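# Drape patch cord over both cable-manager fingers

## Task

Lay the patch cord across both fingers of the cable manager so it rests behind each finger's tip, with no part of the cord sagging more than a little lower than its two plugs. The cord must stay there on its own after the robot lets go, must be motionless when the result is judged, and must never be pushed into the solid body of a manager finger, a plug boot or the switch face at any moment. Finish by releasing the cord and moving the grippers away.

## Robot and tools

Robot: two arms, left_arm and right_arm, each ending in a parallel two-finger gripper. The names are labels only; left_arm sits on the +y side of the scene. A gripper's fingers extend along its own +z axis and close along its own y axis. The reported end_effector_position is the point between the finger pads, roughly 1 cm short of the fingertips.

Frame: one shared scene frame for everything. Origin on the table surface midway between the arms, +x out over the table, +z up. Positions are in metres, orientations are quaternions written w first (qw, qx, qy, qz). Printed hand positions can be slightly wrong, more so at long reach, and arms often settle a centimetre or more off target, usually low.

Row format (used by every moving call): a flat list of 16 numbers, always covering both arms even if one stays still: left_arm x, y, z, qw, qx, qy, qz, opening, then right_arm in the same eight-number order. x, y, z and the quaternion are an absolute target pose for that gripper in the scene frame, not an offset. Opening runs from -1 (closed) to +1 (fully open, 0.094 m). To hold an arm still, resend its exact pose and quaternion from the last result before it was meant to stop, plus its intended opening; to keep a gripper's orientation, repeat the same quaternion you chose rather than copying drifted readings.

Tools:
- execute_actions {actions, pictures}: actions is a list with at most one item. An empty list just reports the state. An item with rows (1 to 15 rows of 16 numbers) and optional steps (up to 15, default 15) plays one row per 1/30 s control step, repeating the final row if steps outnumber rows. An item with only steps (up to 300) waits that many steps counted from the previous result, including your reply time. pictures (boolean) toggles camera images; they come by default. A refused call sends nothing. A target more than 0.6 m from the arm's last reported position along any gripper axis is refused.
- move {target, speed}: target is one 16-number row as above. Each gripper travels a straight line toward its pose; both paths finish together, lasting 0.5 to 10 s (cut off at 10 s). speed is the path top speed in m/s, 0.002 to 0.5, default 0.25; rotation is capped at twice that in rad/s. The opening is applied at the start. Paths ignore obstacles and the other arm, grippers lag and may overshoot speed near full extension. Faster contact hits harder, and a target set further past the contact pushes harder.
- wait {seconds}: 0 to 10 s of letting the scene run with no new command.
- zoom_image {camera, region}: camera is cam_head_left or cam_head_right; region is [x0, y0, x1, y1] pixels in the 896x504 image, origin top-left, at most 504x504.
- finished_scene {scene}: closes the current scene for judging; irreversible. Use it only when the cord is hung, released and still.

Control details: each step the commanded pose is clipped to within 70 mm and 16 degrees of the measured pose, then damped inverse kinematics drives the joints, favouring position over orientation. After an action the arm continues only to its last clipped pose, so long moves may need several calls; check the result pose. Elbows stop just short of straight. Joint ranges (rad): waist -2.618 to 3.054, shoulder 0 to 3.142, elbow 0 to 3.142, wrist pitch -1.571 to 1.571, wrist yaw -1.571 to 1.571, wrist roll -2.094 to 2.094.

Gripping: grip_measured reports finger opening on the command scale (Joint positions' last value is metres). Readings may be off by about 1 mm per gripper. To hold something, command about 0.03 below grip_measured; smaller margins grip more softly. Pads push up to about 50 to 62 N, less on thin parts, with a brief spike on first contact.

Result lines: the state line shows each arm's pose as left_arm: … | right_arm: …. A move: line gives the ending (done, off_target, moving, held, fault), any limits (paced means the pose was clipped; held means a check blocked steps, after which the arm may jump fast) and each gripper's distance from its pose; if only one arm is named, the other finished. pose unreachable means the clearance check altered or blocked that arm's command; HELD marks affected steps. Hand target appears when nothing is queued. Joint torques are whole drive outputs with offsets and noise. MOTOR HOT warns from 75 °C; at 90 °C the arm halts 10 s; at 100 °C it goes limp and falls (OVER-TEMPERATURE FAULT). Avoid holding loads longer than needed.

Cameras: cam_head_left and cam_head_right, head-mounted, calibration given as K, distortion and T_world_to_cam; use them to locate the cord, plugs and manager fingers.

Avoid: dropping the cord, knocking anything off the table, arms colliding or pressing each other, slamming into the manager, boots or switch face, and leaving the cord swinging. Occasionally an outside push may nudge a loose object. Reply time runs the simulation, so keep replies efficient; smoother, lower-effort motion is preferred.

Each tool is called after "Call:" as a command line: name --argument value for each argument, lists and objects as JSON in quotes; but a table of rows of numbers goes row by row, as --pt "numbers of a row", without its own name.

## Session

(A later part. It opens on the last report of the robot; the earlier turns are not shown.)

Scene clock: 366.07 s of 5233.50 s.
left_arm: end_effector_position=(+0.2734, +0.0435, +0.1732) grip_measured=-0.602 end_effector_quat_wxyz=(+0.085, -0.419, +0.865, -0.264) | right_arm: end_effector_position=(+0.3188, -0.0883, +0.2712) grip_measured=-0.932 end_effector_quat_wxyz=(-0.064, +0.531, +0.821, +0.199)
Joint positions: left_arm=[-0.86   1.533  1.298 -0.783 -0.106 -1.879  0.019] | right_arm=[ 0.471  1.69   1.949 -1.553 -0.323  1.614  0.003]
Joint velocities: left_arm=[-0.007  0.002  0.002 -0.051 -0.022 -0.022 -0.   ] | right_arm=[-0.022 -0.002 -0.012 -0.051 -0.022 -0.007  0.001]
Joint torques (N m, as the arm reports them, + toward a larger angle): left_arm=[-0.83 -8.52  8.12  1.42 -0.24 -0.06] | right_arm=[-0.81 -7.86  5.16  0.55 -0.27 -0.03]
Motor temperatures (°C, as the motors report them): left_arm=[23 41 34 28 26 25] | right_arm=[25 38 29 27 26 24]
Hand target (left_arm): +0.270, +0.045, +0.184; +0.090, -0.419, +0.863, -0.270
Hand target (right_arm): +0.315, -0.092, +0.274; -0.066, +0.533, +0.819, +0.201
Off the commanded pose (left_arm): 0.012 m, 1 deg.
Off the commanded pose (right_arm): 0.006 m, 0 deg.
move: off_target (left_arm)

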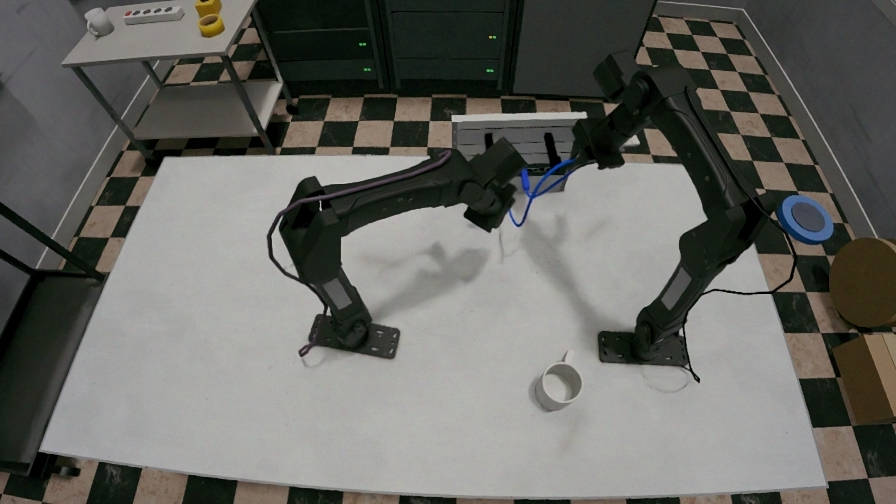

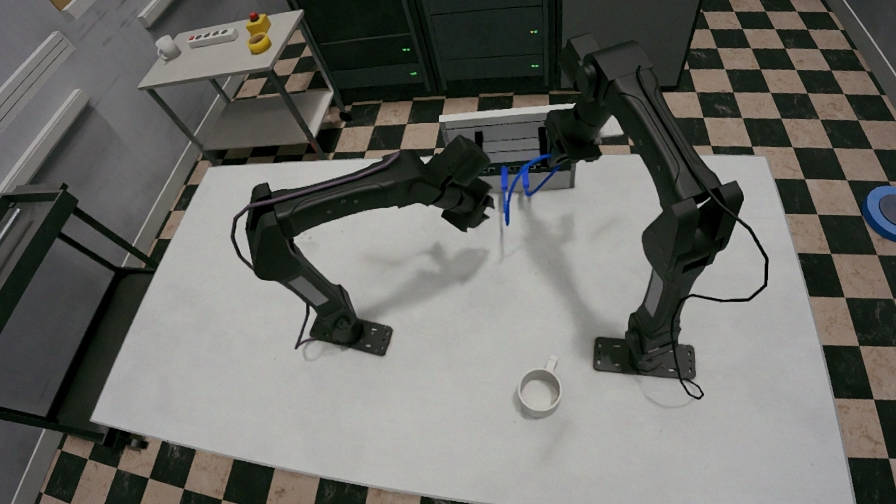

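Call:
move --target '[0.2,0.10,0.22, 0.134,0.36,0.88,-0.27, -0.6,  0.275,-0.115,0.19, -0.066,0.533,0.819,0.201, -1]' --speed 0.1

Call:
move --target '[0.22,0.08,0.22, 0.183,0.683,0.683,-0.183, -0.3,  0.272,-0.118,0.19, -0.066,0.533,0.819,0.201, -1]' --speed 0.1

Call:
zoom_image --camera "cam_head_left" --region '[400,90,700,270]'

Call:
zoom_image --camera "cam_head_right" --region '[380,90,680,270]'

Scene clock: 380.00 s of 5233.50 s.
left_arm: end_effector_position=(+0.2012, +0.0983, +0.2069) grip_measured=-0.602 end_effector_quat_wxyz=(+0.125, +0.356, +0.888, -0.262) | right_arm: end_effector_position=(+0.2733, -0.1133, +0.1847) grip_measured=-0.932 end_effector_quat_wxyz=(-0.073, +0.536, +0.821, +0.184)
Joint positions: left_arm=[-0.705  1.272  1.216 -1.027  0.345 -0.175  0.019] | right_arm=[ 0.455  1.42   1.329 -1.245 -0.326  1.598  0.003]
Joint velocities: left_arm=[-0.007  0.012 -0.017  0.022 -0.022 -0.022  0.   ] | right_arm=[-0.012  0.007 -0.007  0.007  0.037 -0.051  0.001]
Joint torques (N m, as the arm reports them, + toward a larger angle): left_arm=[ 0.75 -5.86  8.14  1.36  0.28  0.18] | right_arm=[-1.01 -7.22  5.22  0.71 -0.3  -0.05]
Motor temperatures (°C, as the motors report them): left_arm=[23 39 34 28 26 25] | right_arm=[25 39 29 27 26 24]
Hand target (left_arm): +0.200, +0.101, +0.219; +0.136, +0.361, +0.882, -0.271
Hand target (right_arm): +0.274, -0.115, +0.190; -0.066, +0.533, +0.819, +0.201
Off the commanded pose (left_arm): 0.013 m, 2 deg.
Off the commanded pose (right_arm): 0.006 m, 2 deg.
move: off_target (left_arm)

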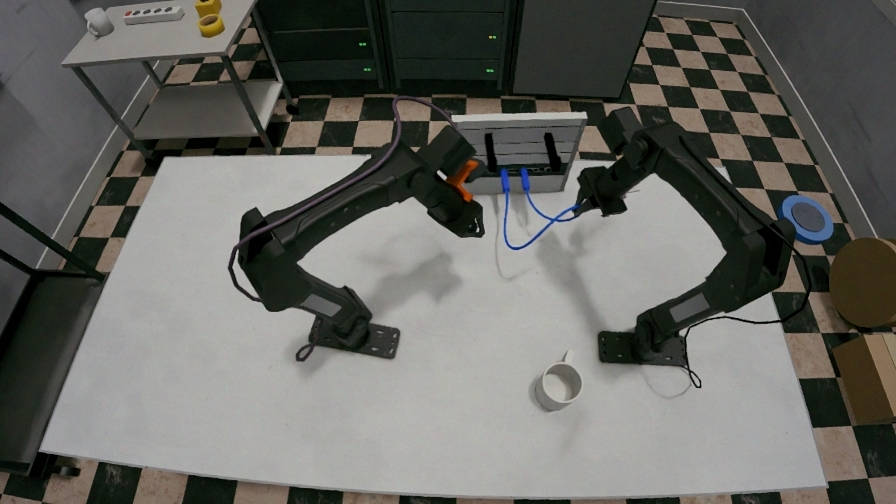

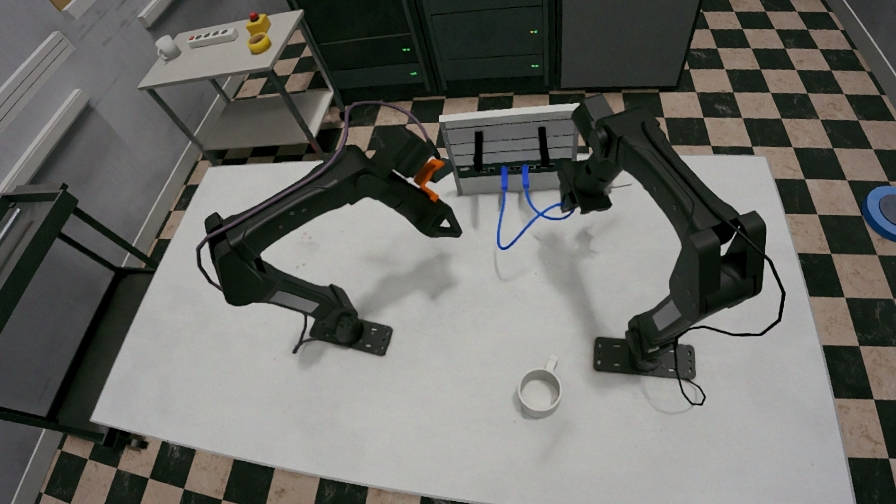

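Scene clock: 384.40 s of 5233.50 s.
left_arm: end_effector_position=(+0.2180, +0.0801, +0.2202) grip_measured=-0.302 end_effector_quat_wxyz=(+0.188, +0.679, +0.685, -0.188) | right_arm: end_effector_position=(+0.2746, -0.1151, +0.1848) grip_measured=-0.932 end_effector_quat_wxyz=(-0.072, +0.535, +0.821, +0.186)
Joint positions: left_arm=[-0.705  1.43   1.419 -1.136  0.342  0.636  0.033] | right_arm=[ 0.446  1.42   1.329 -1.245 -0.328  1.589  0.003]
Joint velocities: left_arm=[ 0.007 -0.007  0.002 -0.037  0.037 -0.037 -0.   ] | right_arm=[-0.002  0.012 -0.002 -0.037 -0.022  0.081  0.   ]
Joint torques (N m, as the arm reports them, + toward a larger angle): left_arm=[ 0.11 -3.98  7.99  1.2   0.15  0.13] | right_arm=[-1.04 -7.8   4.63  0.68 -0.3  -0.07]
Motor temperatures (°C, as the motors report them): left_arm=[23 38 34 28 26 25] | right_arm=[25 39 29 27 26 24]
Hand target (left_arm): +0.220, +0.080, +0.220; +0.183, +0.683, +0.683, -0.184
Hand target (right_arm): +0.272, -0.118, +0.190; -0.066, +0.533, +0.819, +0.201
Off the commanded pose (left_arm): 0.002 m, 1 deg.
Off the commanded pose (right_arm): 0.007 m, 2 deg.
move: done

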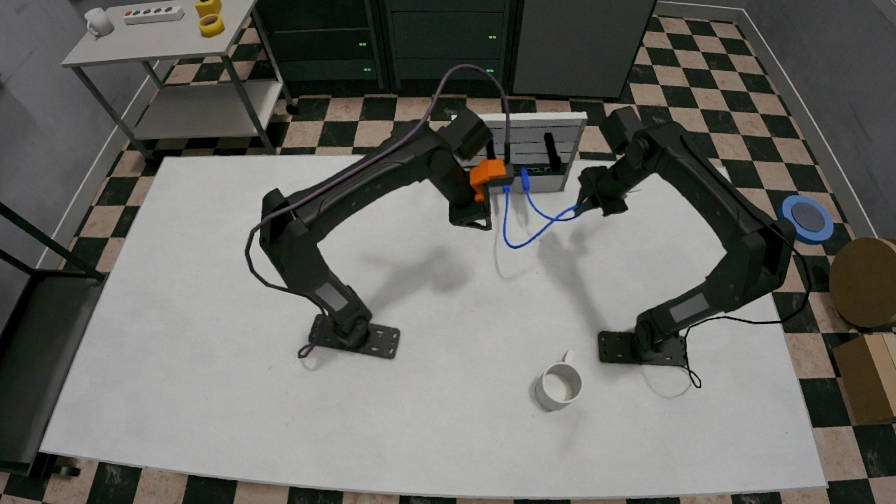

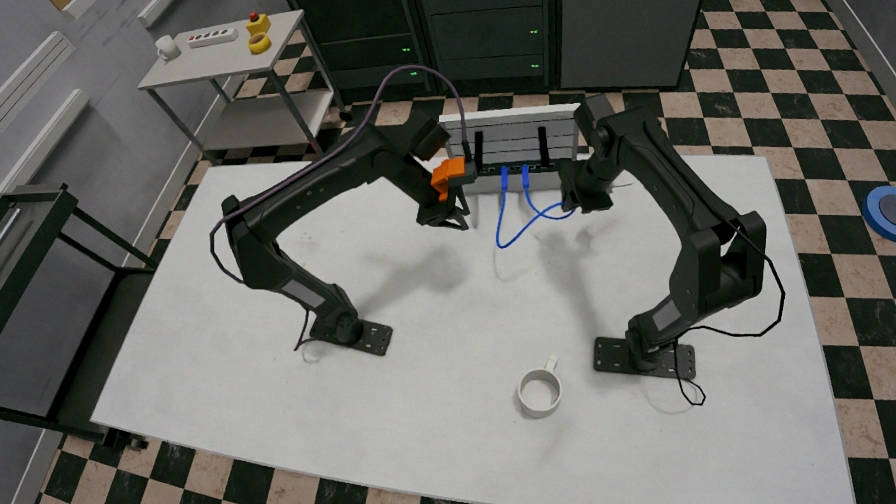

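Region (400, 90, 700, 270) of cam_head_left's 896x504 image, scaled by 1.680, with more detail than that image has; it fills the top 302 rows of this view, and the rest is white.

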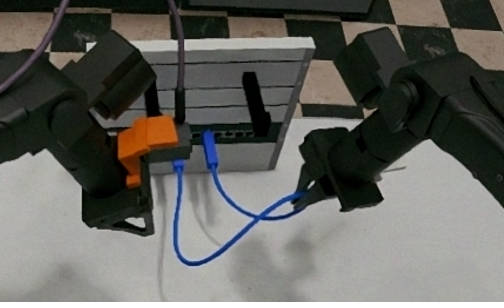

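Region (380, 90, 680, 270) of cam_head_right's 896x504 image, scaled by 1.680, with more detail than that image has; it fills the top 302 rows of this view, and the rest is white.

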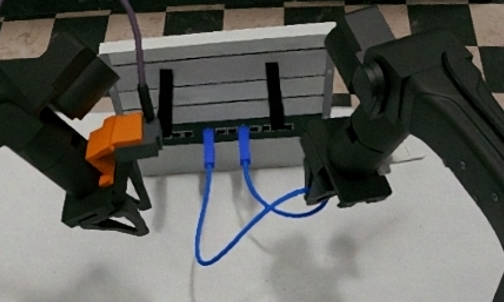

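Call:
move --target '[0.238,0.012,0.18, 0.183,0.683,0.683,-0.183, 0.2,  0.272,-0.118,0.19, -0.066,0.533,0.819,0.201, -1]' --speed 0.08

Call:
zoom_image --camera "cam_head_left" --region '[400,90,700,270]'

Call:
zoom_image --camera "cam_head_right" --region '[380,90,680,270]'

Scene clock: 388.77 s of 5233.50 s.
left_arm: end_effector_position=(+0.2358, +0.0183, +0.1769) grip_measured=+0.198 end_effector_quat_wxyz=(+0.178, +0.684, +0.683, -0.184) | right_arm: end_effector_position=(+0.2746, -0.1151, +0.1848) grip_measured=-0.932 end_effector_quat_wxyz=(-0.072, +0.535, +0.821, +0.186)
Joint positions: left_arm=[-0.792  1.646  1.462 -0.961  0.303  0.567  0.056] | right_arm=[ 0.446  1.42   1.329 -1.245 -0.328  1.589  0.003]
Joint velocities: left_arm=[ 0.007 -0.017  0.007 -0.037  0.022 -0.051 -0.   ] | right_arm=[ 0.002 -0.007 -0.002 -0.051  0.007 -0.007  0.   ]
Joint torques (N m, as the arm reports them, + toward a larger angle): left_arm=[-0.76 -6.68  8.36  1.47  0.07 -0.09] | right_arm=[-1.04 -7.84  4.66  0.67 -0.3  -0.08]
Motor temperatures (°C, as the motors report them): left_arm=[23 37 34 28 26 25] | right_arm=[25 39 29 27 26 24]
Hand target (left_arm): +0.237, +0.012, +0.180; +0.183, +0.683, +0.683, -0.183
Hand target (right_arm): +0.272, -0.118, +0.190; -0.066, +0.533, +0.819, +0.201
Off the commanded pose (left_arm): 0.007 m, 1 deg.
Off the commanded pose (right_arm): 0.007 m, 2 deg.
move: done

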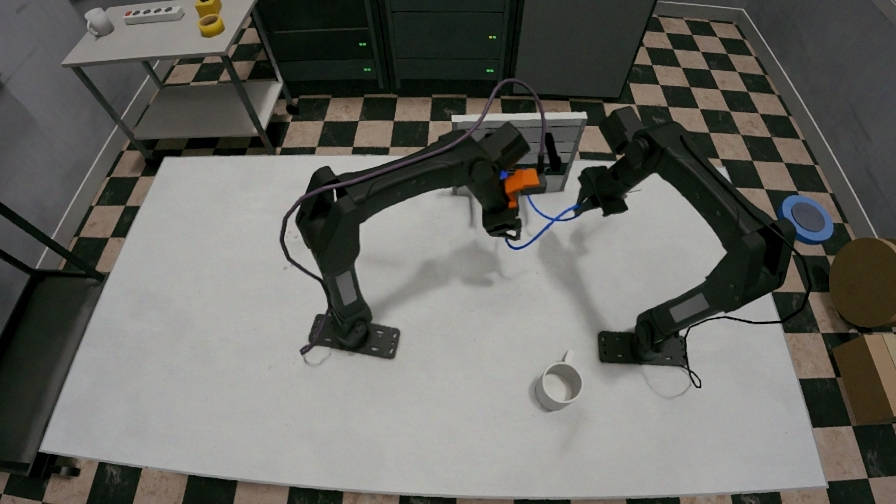

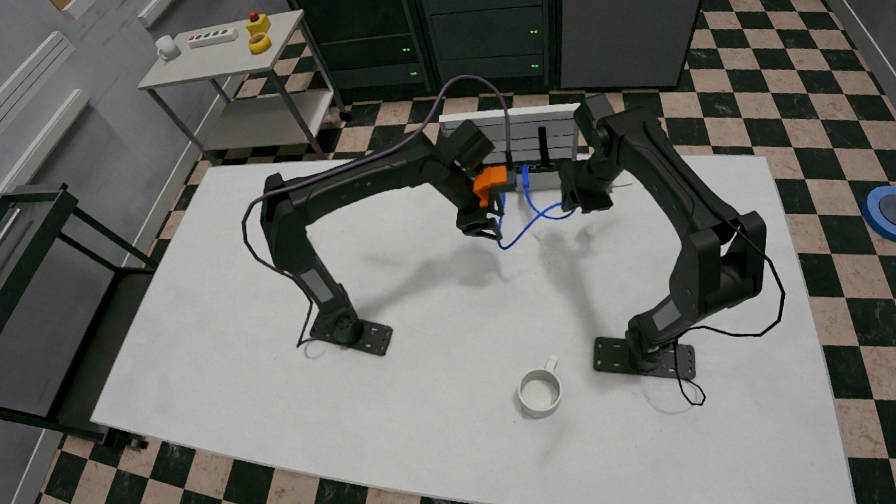

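Region (400, 90, 700, 270) of cam_head_left's 896x504 image, scaled by 1.680, with more detail than that image has; it fills the top 302 rows of this view, and the rest is white.

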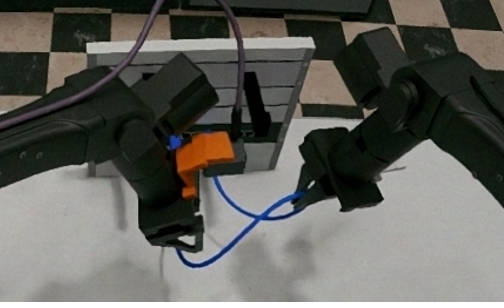

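Region (380, 90, 680, 270) of cam_head_right's 896x504 image, scaled by 1.680, with more detail than that image has; it fills the top 302 rows of this view, and the rest is white.

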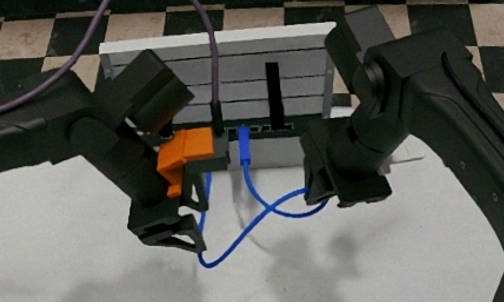

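Call:
move --target '[0.232,-0.012,0.145, 0.183,0.683,0.683,-0.183, 0.2,  0.272,-0.118,0.19, -0.066,0.533,0.819,0.201, -1]' --speed 0.04

Call:
zoom_image --camera "cam_head_left" --region '[440,150,640,270]'

Call:
zoom_image --camera "cam_head_right" --region '[420,150,620,270]'

Scene clock: 394.40 s of 5233.50 s.
left_arm: end_effector_position=(+0.2352, -0.0122, +0.1569) grip_measured=+0.198 end_effector_quat_wxyz=(+0.197, +0.683, +0.678, -0.187) | right_arm: end_effector_position=(+0.2746, -0.1151, +0.1848) grip_measured=-0.932 end_effector_quat_wxyz=(-0.072, +0.535, +0.821, +0.186)
Joint positions: left_arm=[-0.846  1.703  1.427 -0.815  0.279  0.517  0.056] | right_arm=[ 0.446  1.42   1.329 -1.245 -0.328  1.589  0.003]
Joint velocities: left_arm=[ 0.007 -0.002 -0.007  0.037 -0.037 -0.037 -0.   ] | right_arm=[-0.017 -0.012 -0.012  0.022 -0.037  0.022 -0.001]
Joint torques (N m, as the arm reports them, + toward a larger angle): left_arm=[-0.73 -7.03  5.61  1.5   0.06 -0.1 ] | right_arm=[-1.04 -7.81  4.63  0.67 -0.29 -0.07]
Motor temperatures (°C, as the motors report them): left_arm=[23 36 34 28 26 25] | right_arm=[25 39 29 27 26 24]
Hand target (left_arm): +0.232, -0.012, +0.145; +0.183, +0.683, +0.683, -0.183
Hand target (right_arm): +0.272, -0.118, +0.190; -0.066, +0.533, +0.819, +0.201
Off the commanded pose (left_arm): 0.012 m, 2 deg.
Off the commanded pose (right_arm): 0.007 m, 2 deg.
move: off_target (left_arm)

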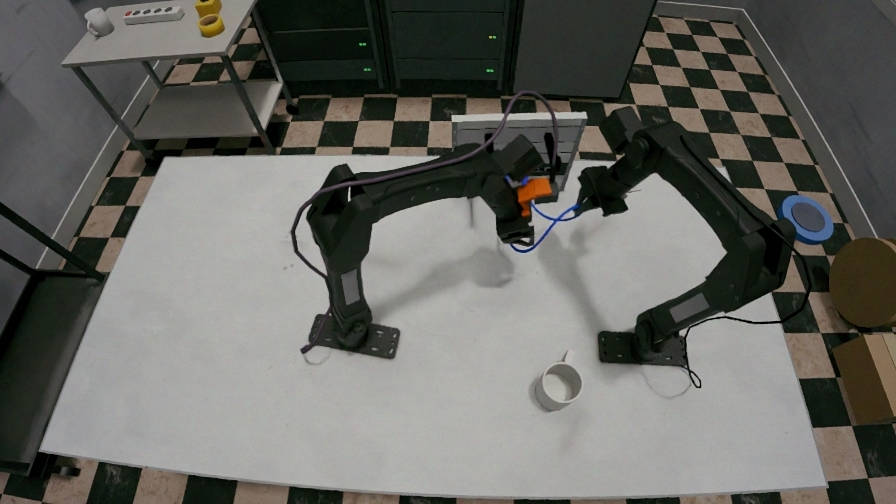

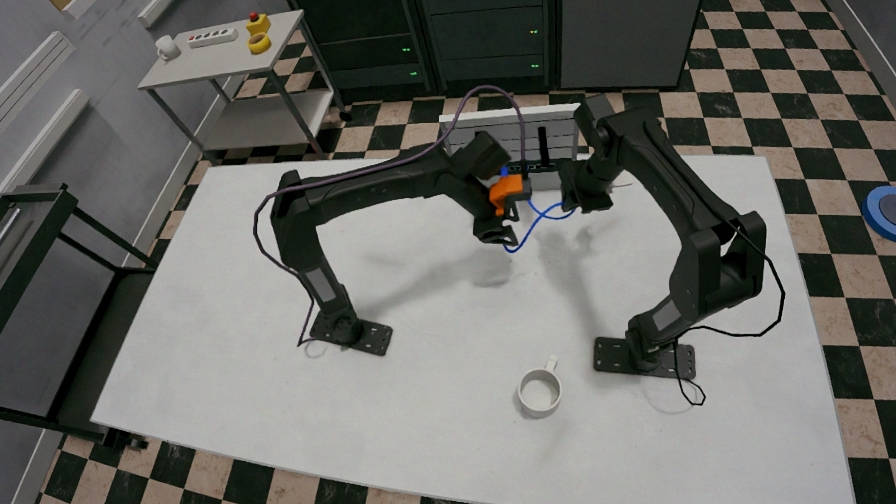

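Region (440, 150, 640, 270) of cam_head_left's 896x504 image, scaled by 2.520, with more detail than that image has; it fills the top 302 rows of this view, and the rest is white.

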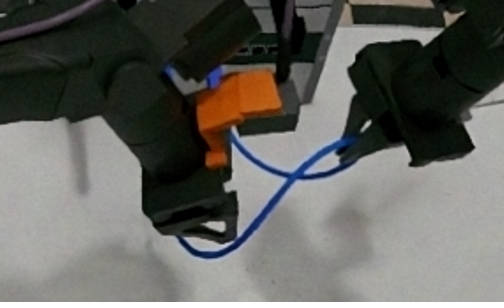

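Region (420, 150, 620, 270) of cam_head_right's 896x504 image, scaled by 2.520, with more detail than that image has; it fills the top 302 rows of this view, and the rest is white.

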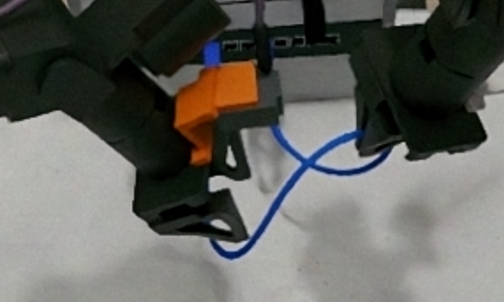

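Call:
move --target '[0.228,-0.034,0.135, 0.183,0.683,0.683,-0.183, 0.2,  0.272,-0.118,0.19, -0.066,0.533,0.819,0.201, -1]' --speed 0.03

Call:
zoom_image --camera "cam_head_left" --region '[440,150,640,270]'

Call:
zoom_image --camera "cam_head_right" --region '[420,150,620,270]'

Scene clock: 398.77 s of 5233.50 s.
left_arm: end_effector_position=(+0.2276, -0.0279, +0.1347) grip_measured=+0.198 end_effector_quat_wxyz=(+0.181, +0.684, +0.682, -0.184) | right_arm: end_effector_position=(+0.2746, -0.1151, +0.1848) grip_measured=-0.932 end_effector_quat_wxyz=(-0.072, +0.535, +0.821, +0.186)
Joint positions: left_arm=[-0.888  1.767  1.427 -0.772  0.262  0.477  0.056] | right_arm=[ 0.446  1.42   1.329 -1.245 -0.328  1.589  0.003]
Joint velocities: left_arm=[ 0.002  0.012 -0.007 -0.051  0.007 -0.007  0.001] | right_arm=[-0.002  0.002  0.002  0.022  0.066 -0.007  0.001]
Joint torques (N m, as the arm reports them, + toward a larger angle): left_arm=[-0.79 -7.6   8.13  1.51  0.06 -0.09] | right_arm=[-1.04 -7.81  4.64  0.67 -0.3  -0.07]
Motor temperatures (°C, as the motors report them): left_arm=[23 36 34 28 26 25] | right_arm=[25 39 29 27 26 24]
Hand target (left_arm): +0.228, -0.034, +0.135; +0.183, +0.683, +0.683, -0.183
Hand target (right_arm): +0.272, -0.118, +0.190; -0.066, +0.533, +0.819, +0.201
Off the commanded pose (left_arm): 0.006 m, 0 deg.
Off the commanded pose (right_arm): 0.007 m, 2 deg.
move: done

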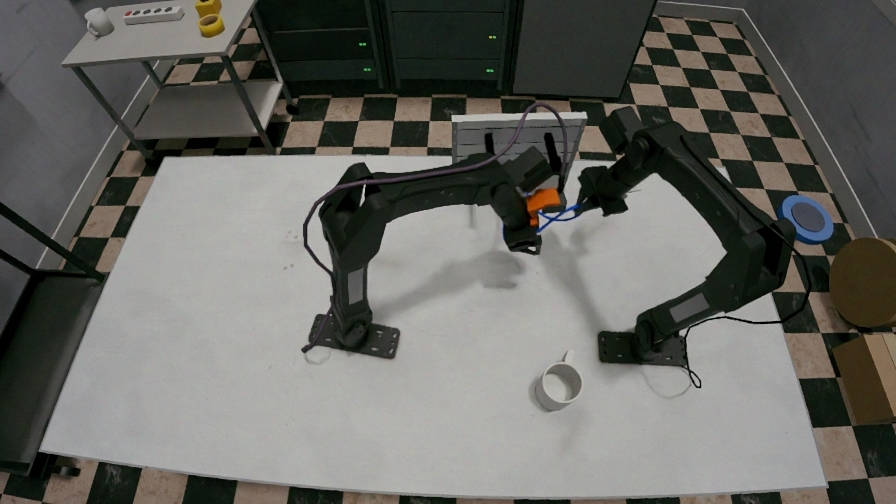

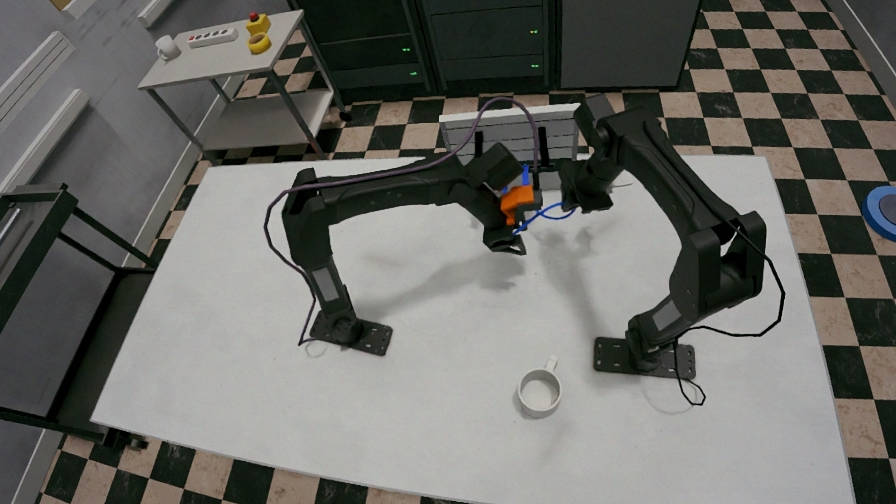

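Region (440, 150, 640, 270) of cam_head_left's 896x504 image, scaled by 2.520, with more detail than that image has; it fills the top 302 rows of this view, and the rest is white.

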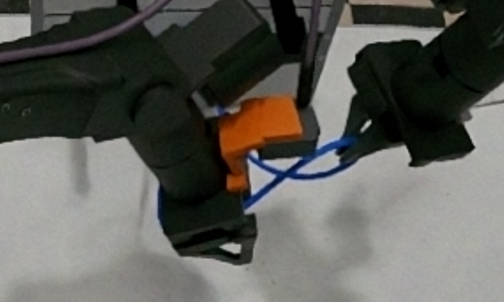

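Region (420, 150, 620, 270) of cam_head_right's 896x504 image, scaled by 2.520, with more detail than that image has; it fills the top 302 rows of this view, and the rest is white.

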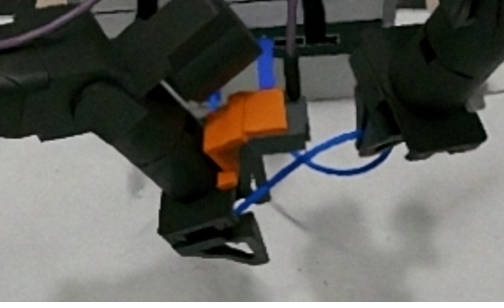

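Call:
move --target '[0.228,-0.025,0.142, 0.183,0.683,0.683,-0.183, -1,  0.272,-0.118,0.19, -0.066,0.533,0.819,0.201, -1]' --speed 0.03

Call:
zoom_image --camera "cam_head_left" --region '[440,150,640,270]'

Call:
zoom_image --camera "cam_head_right" --region '[420,150,620,270]'

Scene clock: 400.40 s of 5233.50 s.
left_arm: end_effector_position=(+0.2269, -0.0264, +0.1339) grip_measured=-0.979 end_effector_quat_wxyz=(+0.178, +0.684, +0.684, -0.183) | right_arm: end_effector_position=(+0.2746, -0.1151, +0.1848) grip_measured=-0.932 end_effector_quat_wxyz=(-0.072, +0.535, +0.821, +0.186)
Joint positions: left_arm=[-0.888  1.767  1.427 -0.78   0.261  0.476  0.001] | right_arm=[ 0.446  1.42   1.329 -1.245 -0.328  1.589  0.003]
Joint velocities: left_arm=[-0.017  0.042 -0.007  0.007 -0.037 -0.007  0.001] | right_arm=[-0.012 -0.012  0.002  0.022 -0.037 -0.051  0.   ]
Joint torques (N m, as the arm reports them, + toward a larger angle): left_arm=[  0.26 -10.01   7.48   1.27   0.1    0.02] | right_arm=[-1.09 -7.84  4.63  0.67 -0.29 -0.06]
Motor temperatures (°C, as the motors report them): left_arm=[23 36 34 28 26 25] | right_arm=[25 39 29 27 26 24]
Hand target (left_arm): +0.228, -0.025, +0.142; +0.183, +0.683, +0.683, -0.183
Hand target (right_arm): +0.272, -0.118, +0.190; -0.066, +0.533, +0.819, +0.201
Off the commanded pose (left_arm): 0.008 m, 1 deg.
Off the commanded pose (right_arm): 0.007 m, 2 deg.
move: done

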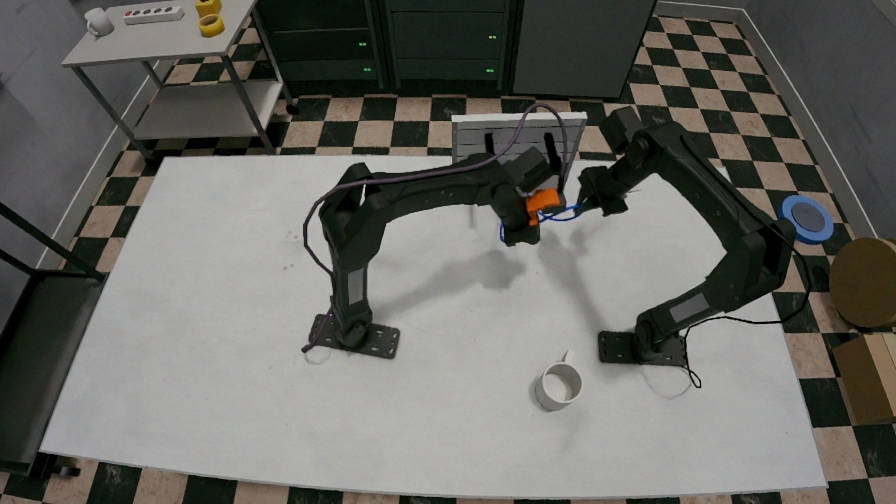

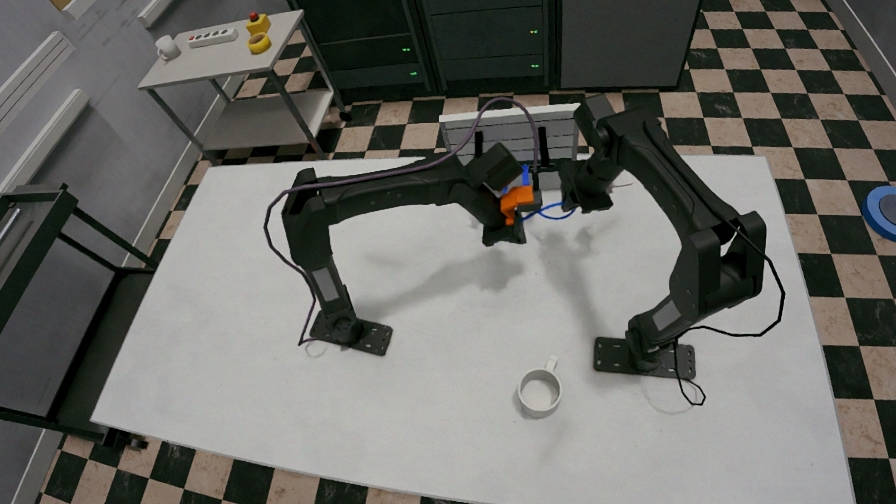

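Region (440, 150, 640, 270) of cam_head_left's 896x504 image, scaled by 2.520, with more detail than that image has; it fills the top 302 rows of this view, and the rest is white.

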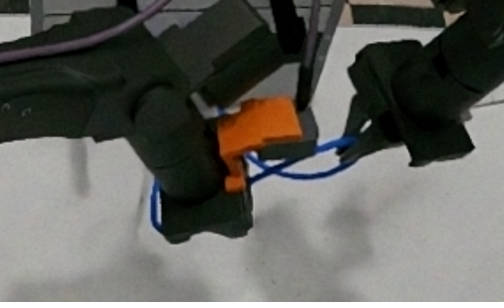

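Region (420, 150, 620, 270) of cam_head_right's 896x504 image, scaled by 2.520, with more detail than that image has; it fills the top 302 rows of this view, and the rest is white.

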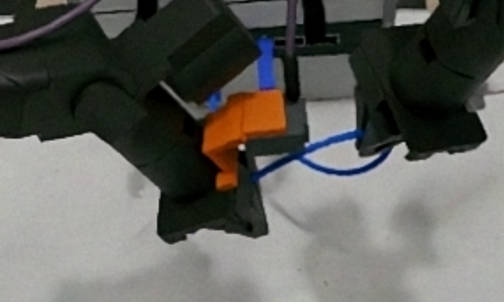

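Call:
move --target '[0.228,-0.017,0.158, 0.183,0.683,0.683,-0.183, -0.6,  0.272,-0.118,0.19, -0.066,0.533,0.819,0.201, -1]' --speed 0.02

Call:
move --target '[0.228,-0.017,0.158, 0.183,0.683,0.683,-0.183, -1,  0.272,-0.118,0.19, -0.066,0.533,0.819,0.201, -1]'

Call:
zoom_image --camera "cam_head_left" --region '[440,150,640,270]'

Call:
zoom_image --camera "cam_head_right" --region '[420,150,620,270]'

Scene clock: 403.20 s of 5233.50 s.
left_arm: end_effector_position=(+0.2248, -0.0182, +0.1438) grip_measured=-0.602 end_effector_quat_wxyz=(+0.171, +0.683, +0.687, -0.180) | right_arm: end_effector_position=(+0.2746, -0.1151, +0.1848) grip_measured=-0.932 end_effector_quat_wxyz=(-0.072, +0.535, +0.821, +0.186)
Joint positions: left_arm=[-0.882  1.745  1.447 -0.838  0.261  0.479  0.019] | right_arm=[ 0.446  1.42   1.329 -1.245 -0.328  1.589  0.003]
Joint velocities: left_arm=[-0.007 -0.012 -0.022 -0.037  0.007  0.051  0.001] | right_arm=[ 0.007 -0.012 -0.007 -0.037 -0.037 -0.007 -0.001]
Joint torques (N m, as the arm reports them, + toward a larger angle): left_arm=[  0.66 -10.42   8.14   1.27   0.17   0.12] | right_arm=[-1.02 -7.82  4.67  0.67 -0.29 -0.06]
Motor temperatures (°C, as the motors report them): left_arm=[23 37 34 28 26 25] | right_arm=[25 39 29 27 26 24]
Hand target (left_arm): +0.228, -0.017, +0.158; +0.183, +0.683, +0.683, -0.183
Hand target (right_arm): +0.272, -0.118, +0.190; -0.066, +0.533, +0.819, +0.201
Off the commanded pose (left_arm): 0.015 m, 2 deg.
Off the commanded pose (right_arm): 0.007 m, 2 deg.
move: off_target (left_arm)

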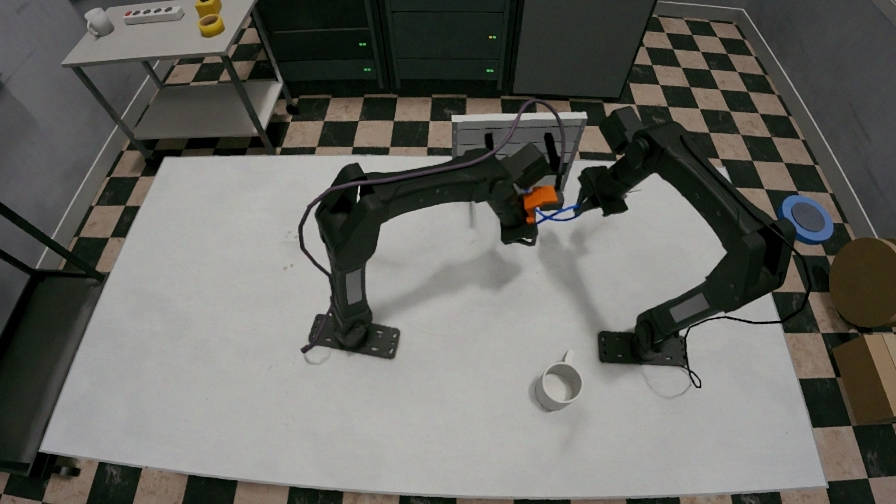

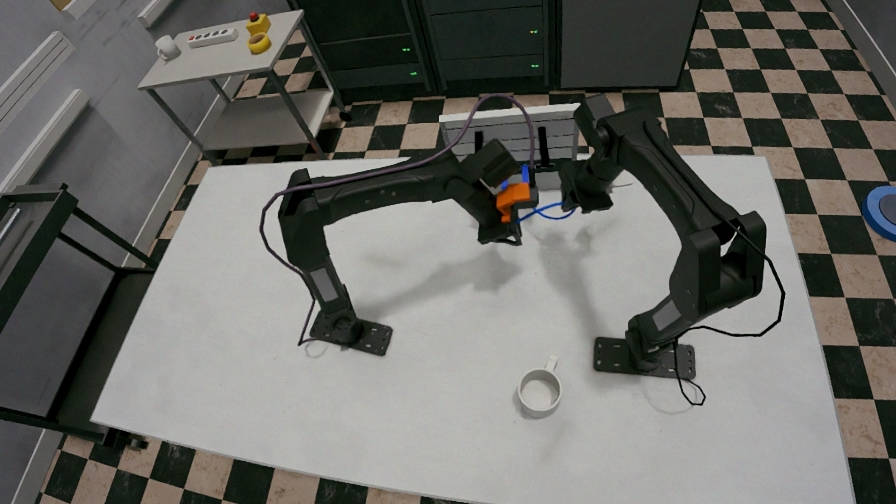

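Scene clock: 403.90 s of 5233.50 s.
left_arm: end_effector_position=(+0.2246, -0.0179, +0.1437) grip_measured=-0.977 end_effector_quat_wxyz=(+0.170, +0.683, +0.687, -0.180) | right_arm: end_effector_position=(+0.2746, -0.1149, +0.1848) grip_measured=-0.932 end_effector_quat_wxyz=(-0.073, +0.535, +0.821, +0.186)
Joint positions: left_arm=[-0.882  1.745  1.447 -0.84   0.261  0.479  0.001] | right_arm=[ 0.446  1.42   1.329 -1.245 -0.329  1.589  0.003]
Joint velocities: left_arm=[ 0.012 -0.027  0.002 -0.022 -0.007  0.037 -0.001] | right_arm=[ 0.012 -0.002  0.002  0.095 -0.022 -0.007  0.   ]
Joint torques (N m, as the arm reports them, + toward a larger angle): left_arm=[  0.7  -10.41   8.17   1.26   0.19   0.12] | right_arm=[-1.01 -7.84  4.68  0.66 -0.29 -0.07]
Motor temperatures (°C, as the motors report them): left_arm=[23 37 34 28 26 25] | right_arm=[25 39 29 27 26 24]
Hand target (left_arm): +0.228, -0.017, +0.158; +0.183, +0.683, +0.683, -0.183
Hand target (right_arm): +0.272, -0.118, +0.190; -0.066, +0.533, +0.819, +0.201
Off the commanded pose (left_arm): 0.015 m, 2 deg.
Off the commanded pose (right_arm): 0.007 m, 2 deg.
move: off_target (left_arm)

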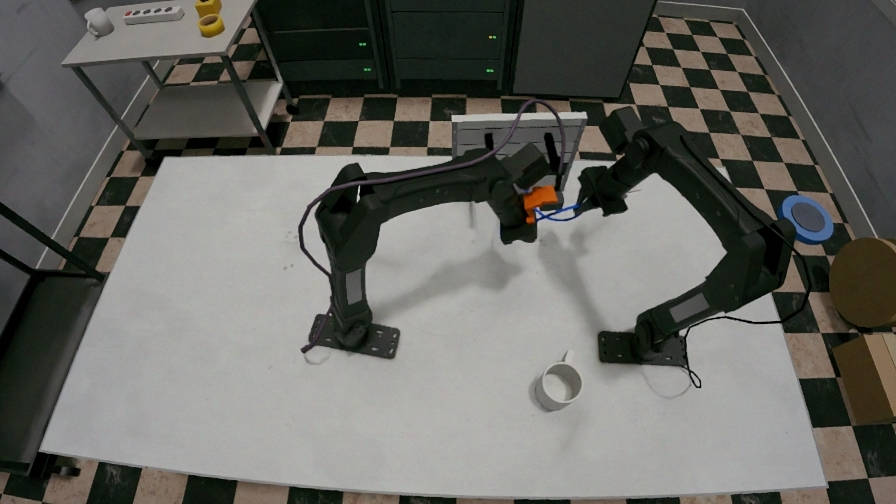

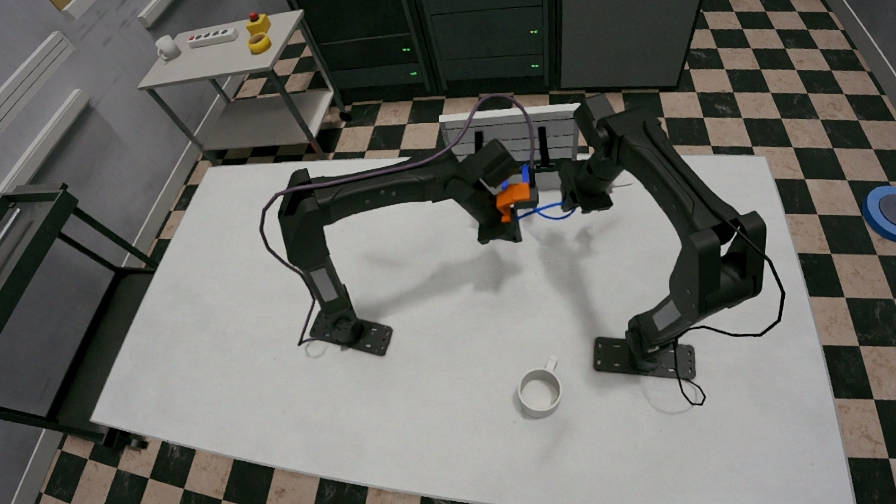

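Region (440, 150, 640, 270) of cam_head_left's 896x504 image, scaled by 2.520, with more detail than that image has; it fills the top 302 rows of this view, and the rest is white.

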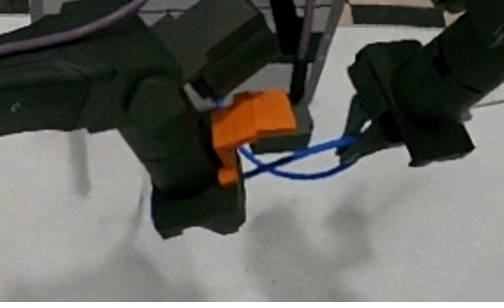

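Region (420, 150, 620, 270) of cam_head_right's 896x504 image, scaled by 2.520, with more detail than that image has; it fills the top 302 rows of this view, and the rest is white.

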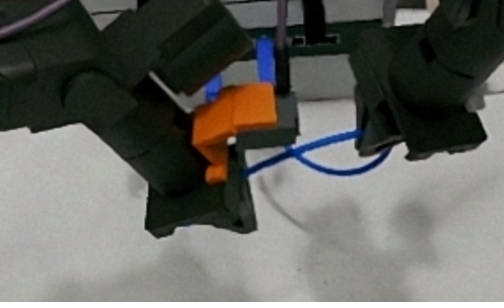

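Call:
move --target '[0.228,-0.008,0.182, 0.183,0.683,0.683,-0.183, -0.6,  0.272,-0.118,0.19, -0.066,0.533,0.819,0.201, -1]' --speed 0.02

Call:
zoom_image --camera "cam_head_left" --region '[440,150,640,270]'

Call:
zoom_image --camera "cam_head_right" --region '[420,150,620,270]'

Scene clock: 407.03 s of 5233.50 s.
left_arm: end_effector_position=(+0.2262, -0.0099, +0.1677) grip_measured=-0.602 end_effector_quat_wxyz=(+0.172, +0.683, +0.687, -0.178) | right_arm: end_effector_position=(+0.2746, -0.1149, +0.1848) grip_measured=-0.932 end_effector_quat_wxyz=(-0.073, +0.535, +0.821, +0.186)
Joint positions: left_arm=[-0.869  1.72   1.513 -0.933  0.261  0.492  0.019] | right_arm=[ 0.446  1.42   1.329 -1.245 -0.329  1.589  0.003]
Joint velocities: left_arm=[ 0.007 -0.012  0.022  0.022 -0.022 -0.037  0.   ] | right_arm=[ 0.002 -0.002 -0.022  0.007 -0.007 -0.081 -0.   ]
Joint torques (N m, as the arm reports them, + toward a larger angle): left_arm=[  0.68 -10.12   8.1    1.23   0.25   0.12] | right_arm=[-1.03 -7.81  4.67  0.67 -0.28 -0.07]
Motor temperatures (°C, as the motors report them): left_arm=[23 38 34 28 26 25] | right_arm=[25 39 29 27 26 24]
Hand target (left_arm): +0.228, -0.008, +0.182; +0.183, +0.683, +0.683, -0.183
Hand target (right_arm): +0.272, -0.118, +0.190; -0.066, +0.533, +0.819, +0.201
Off the commanded pose (left_arm): 0.015 m, 1 deg.
Off the commanded pose (right_arm): 0.007 m, 2 deg.
move: off_target (left_arm)

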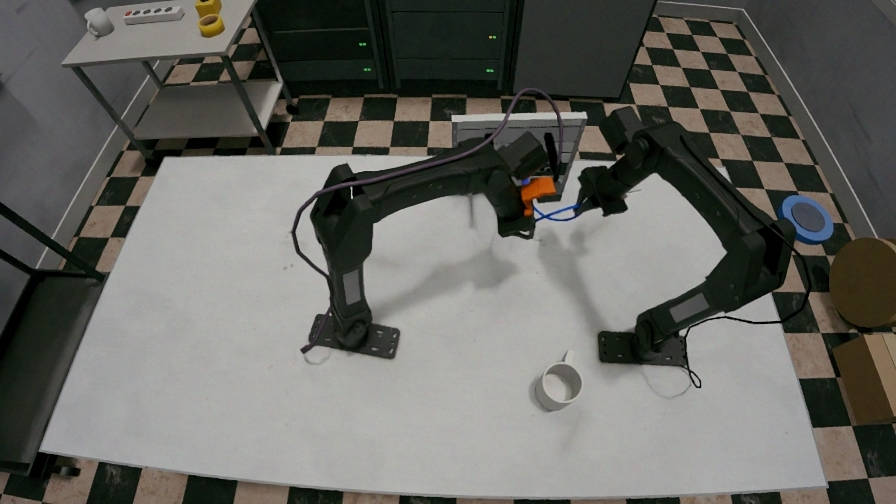

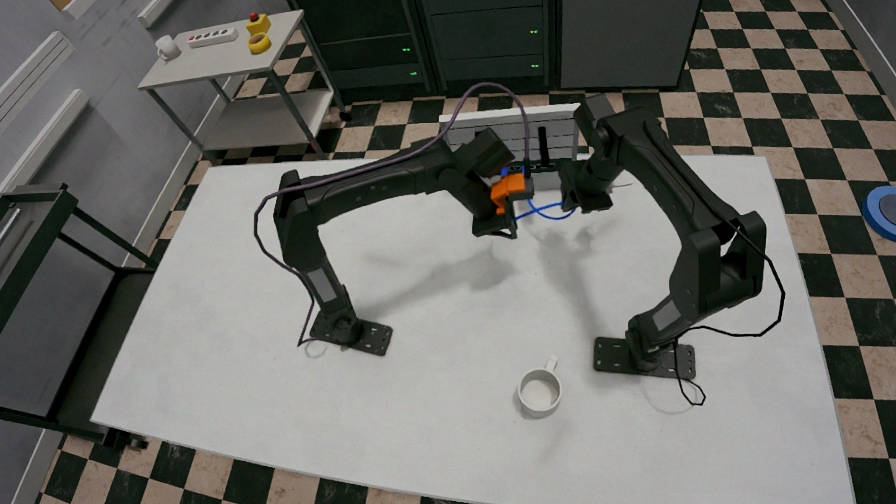

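Region (440, 150, 640, 270) of cam_head_left's 896x504 image, scaled by 2.520, with more detail than that image has; it fills the top 302 rows of this view, and the rest is white.

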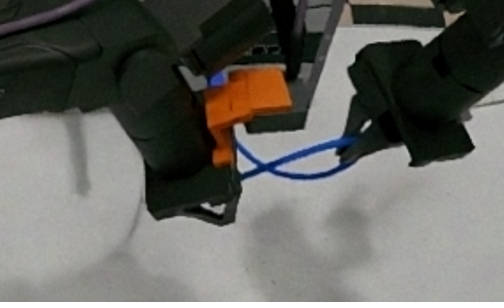

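Region (420, 150, 620, 270) of cam_head_right's 896x504 image, scaled by 2.520, with more detail than that image has; it fills the top 302 rows of this view, and the rest is white.

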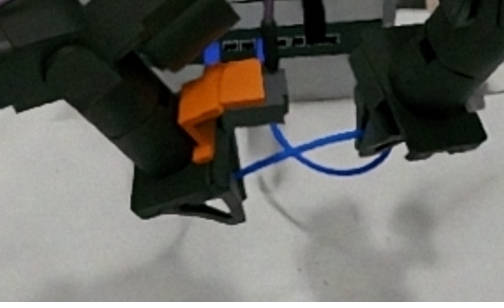

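Call:
move --target '[0.228,-0.008,0.182, 0.183,0.683,0.683,-0.183, -1,  0.272,-0.118,0.19, -0.066,0.533,0.819,0.201, -1]'

Call:
zoom_image --camera "cam_head_right" --region '[420,150,620,270]'

Scene clock: 408.40 s of 5233.50 s.
left_arm: end_effector_position=(+0.2259, -0.0094, +0.1674) grip_measured=-0.976 end_effector_quat_wxyz=(+0.171, +0.683, +0.687, -0.177) | right_arm: end_effector_position=(+0.2746, -0.1149, +0.1848) grip_measured=-0.932 end_effector_quat_wxyz=(-0.073, +0.535, +0.821, +0.186)
Joint positions: left_arm=[-0.869  1.72   1.513 -0.935  0.261  0.492  0.001] | right_arm=[ 0.446  1.42   1.329 -1.245 -0.329  1.589  0.003]
Joint velocities: left_arm=[-0.017 -0.022 -0.012  0.037  0.095  0.022 -0.   ] | right_arm=[-0.022  0.002  0.002 -0.037  0.007  0.037  0.   ]
Joint torques (N m, as the arm reports them, + toward a larger angle): left_arm=[  0.71 -10.22   8.06   1.24   0.25   0.1 ] | right_arm=[-1.04 -7.8   4.68  0.66 -0.29 -0.06]
Motor temperatures (°C, as the motors report them): left_arm=[23 38 34 28 26 25] | right_arm=[25 39 29 27 26 24]
Hand target (left_arm): +0.228, -0.008, +0.182; +0.183, +0.683, +0.683, -0.183
Hand target (right_arm): +0.272, -0.118, +0.190; -0.066, +0.533, +0.819, +0.201
Off the commanded pose (left_arm): 0.015 m, 2 deg.
Off the commanded pose (right_arm): 0.007 m, 2 deg.
move: off_target (left_arm)

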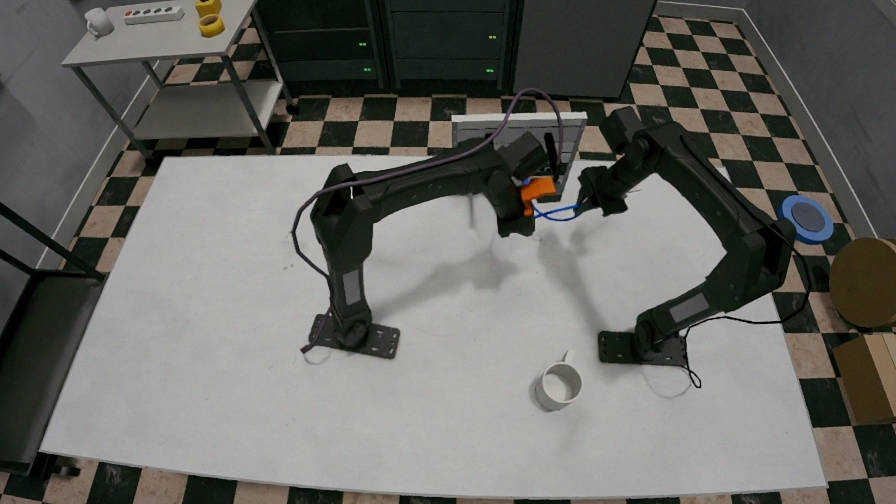

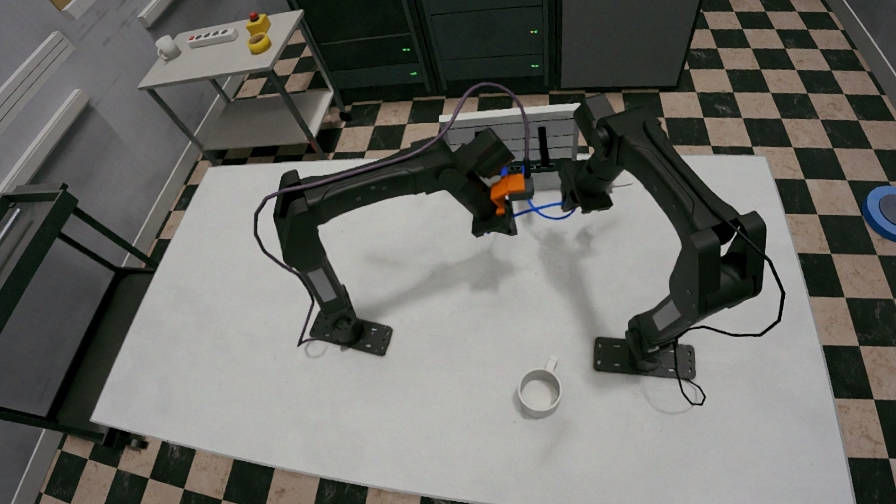

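Region (420, 150, 620, 270) of cam_head_right's 896x504 image, scaled by 2.520, with more detail than that image has; it fills the top 302 rows of this view, and the rest is white.

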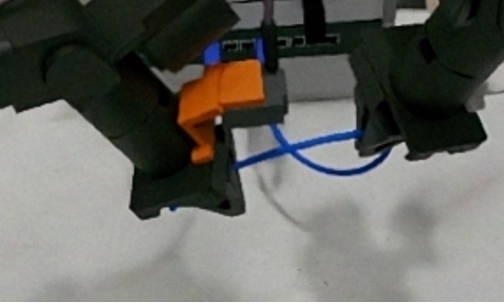

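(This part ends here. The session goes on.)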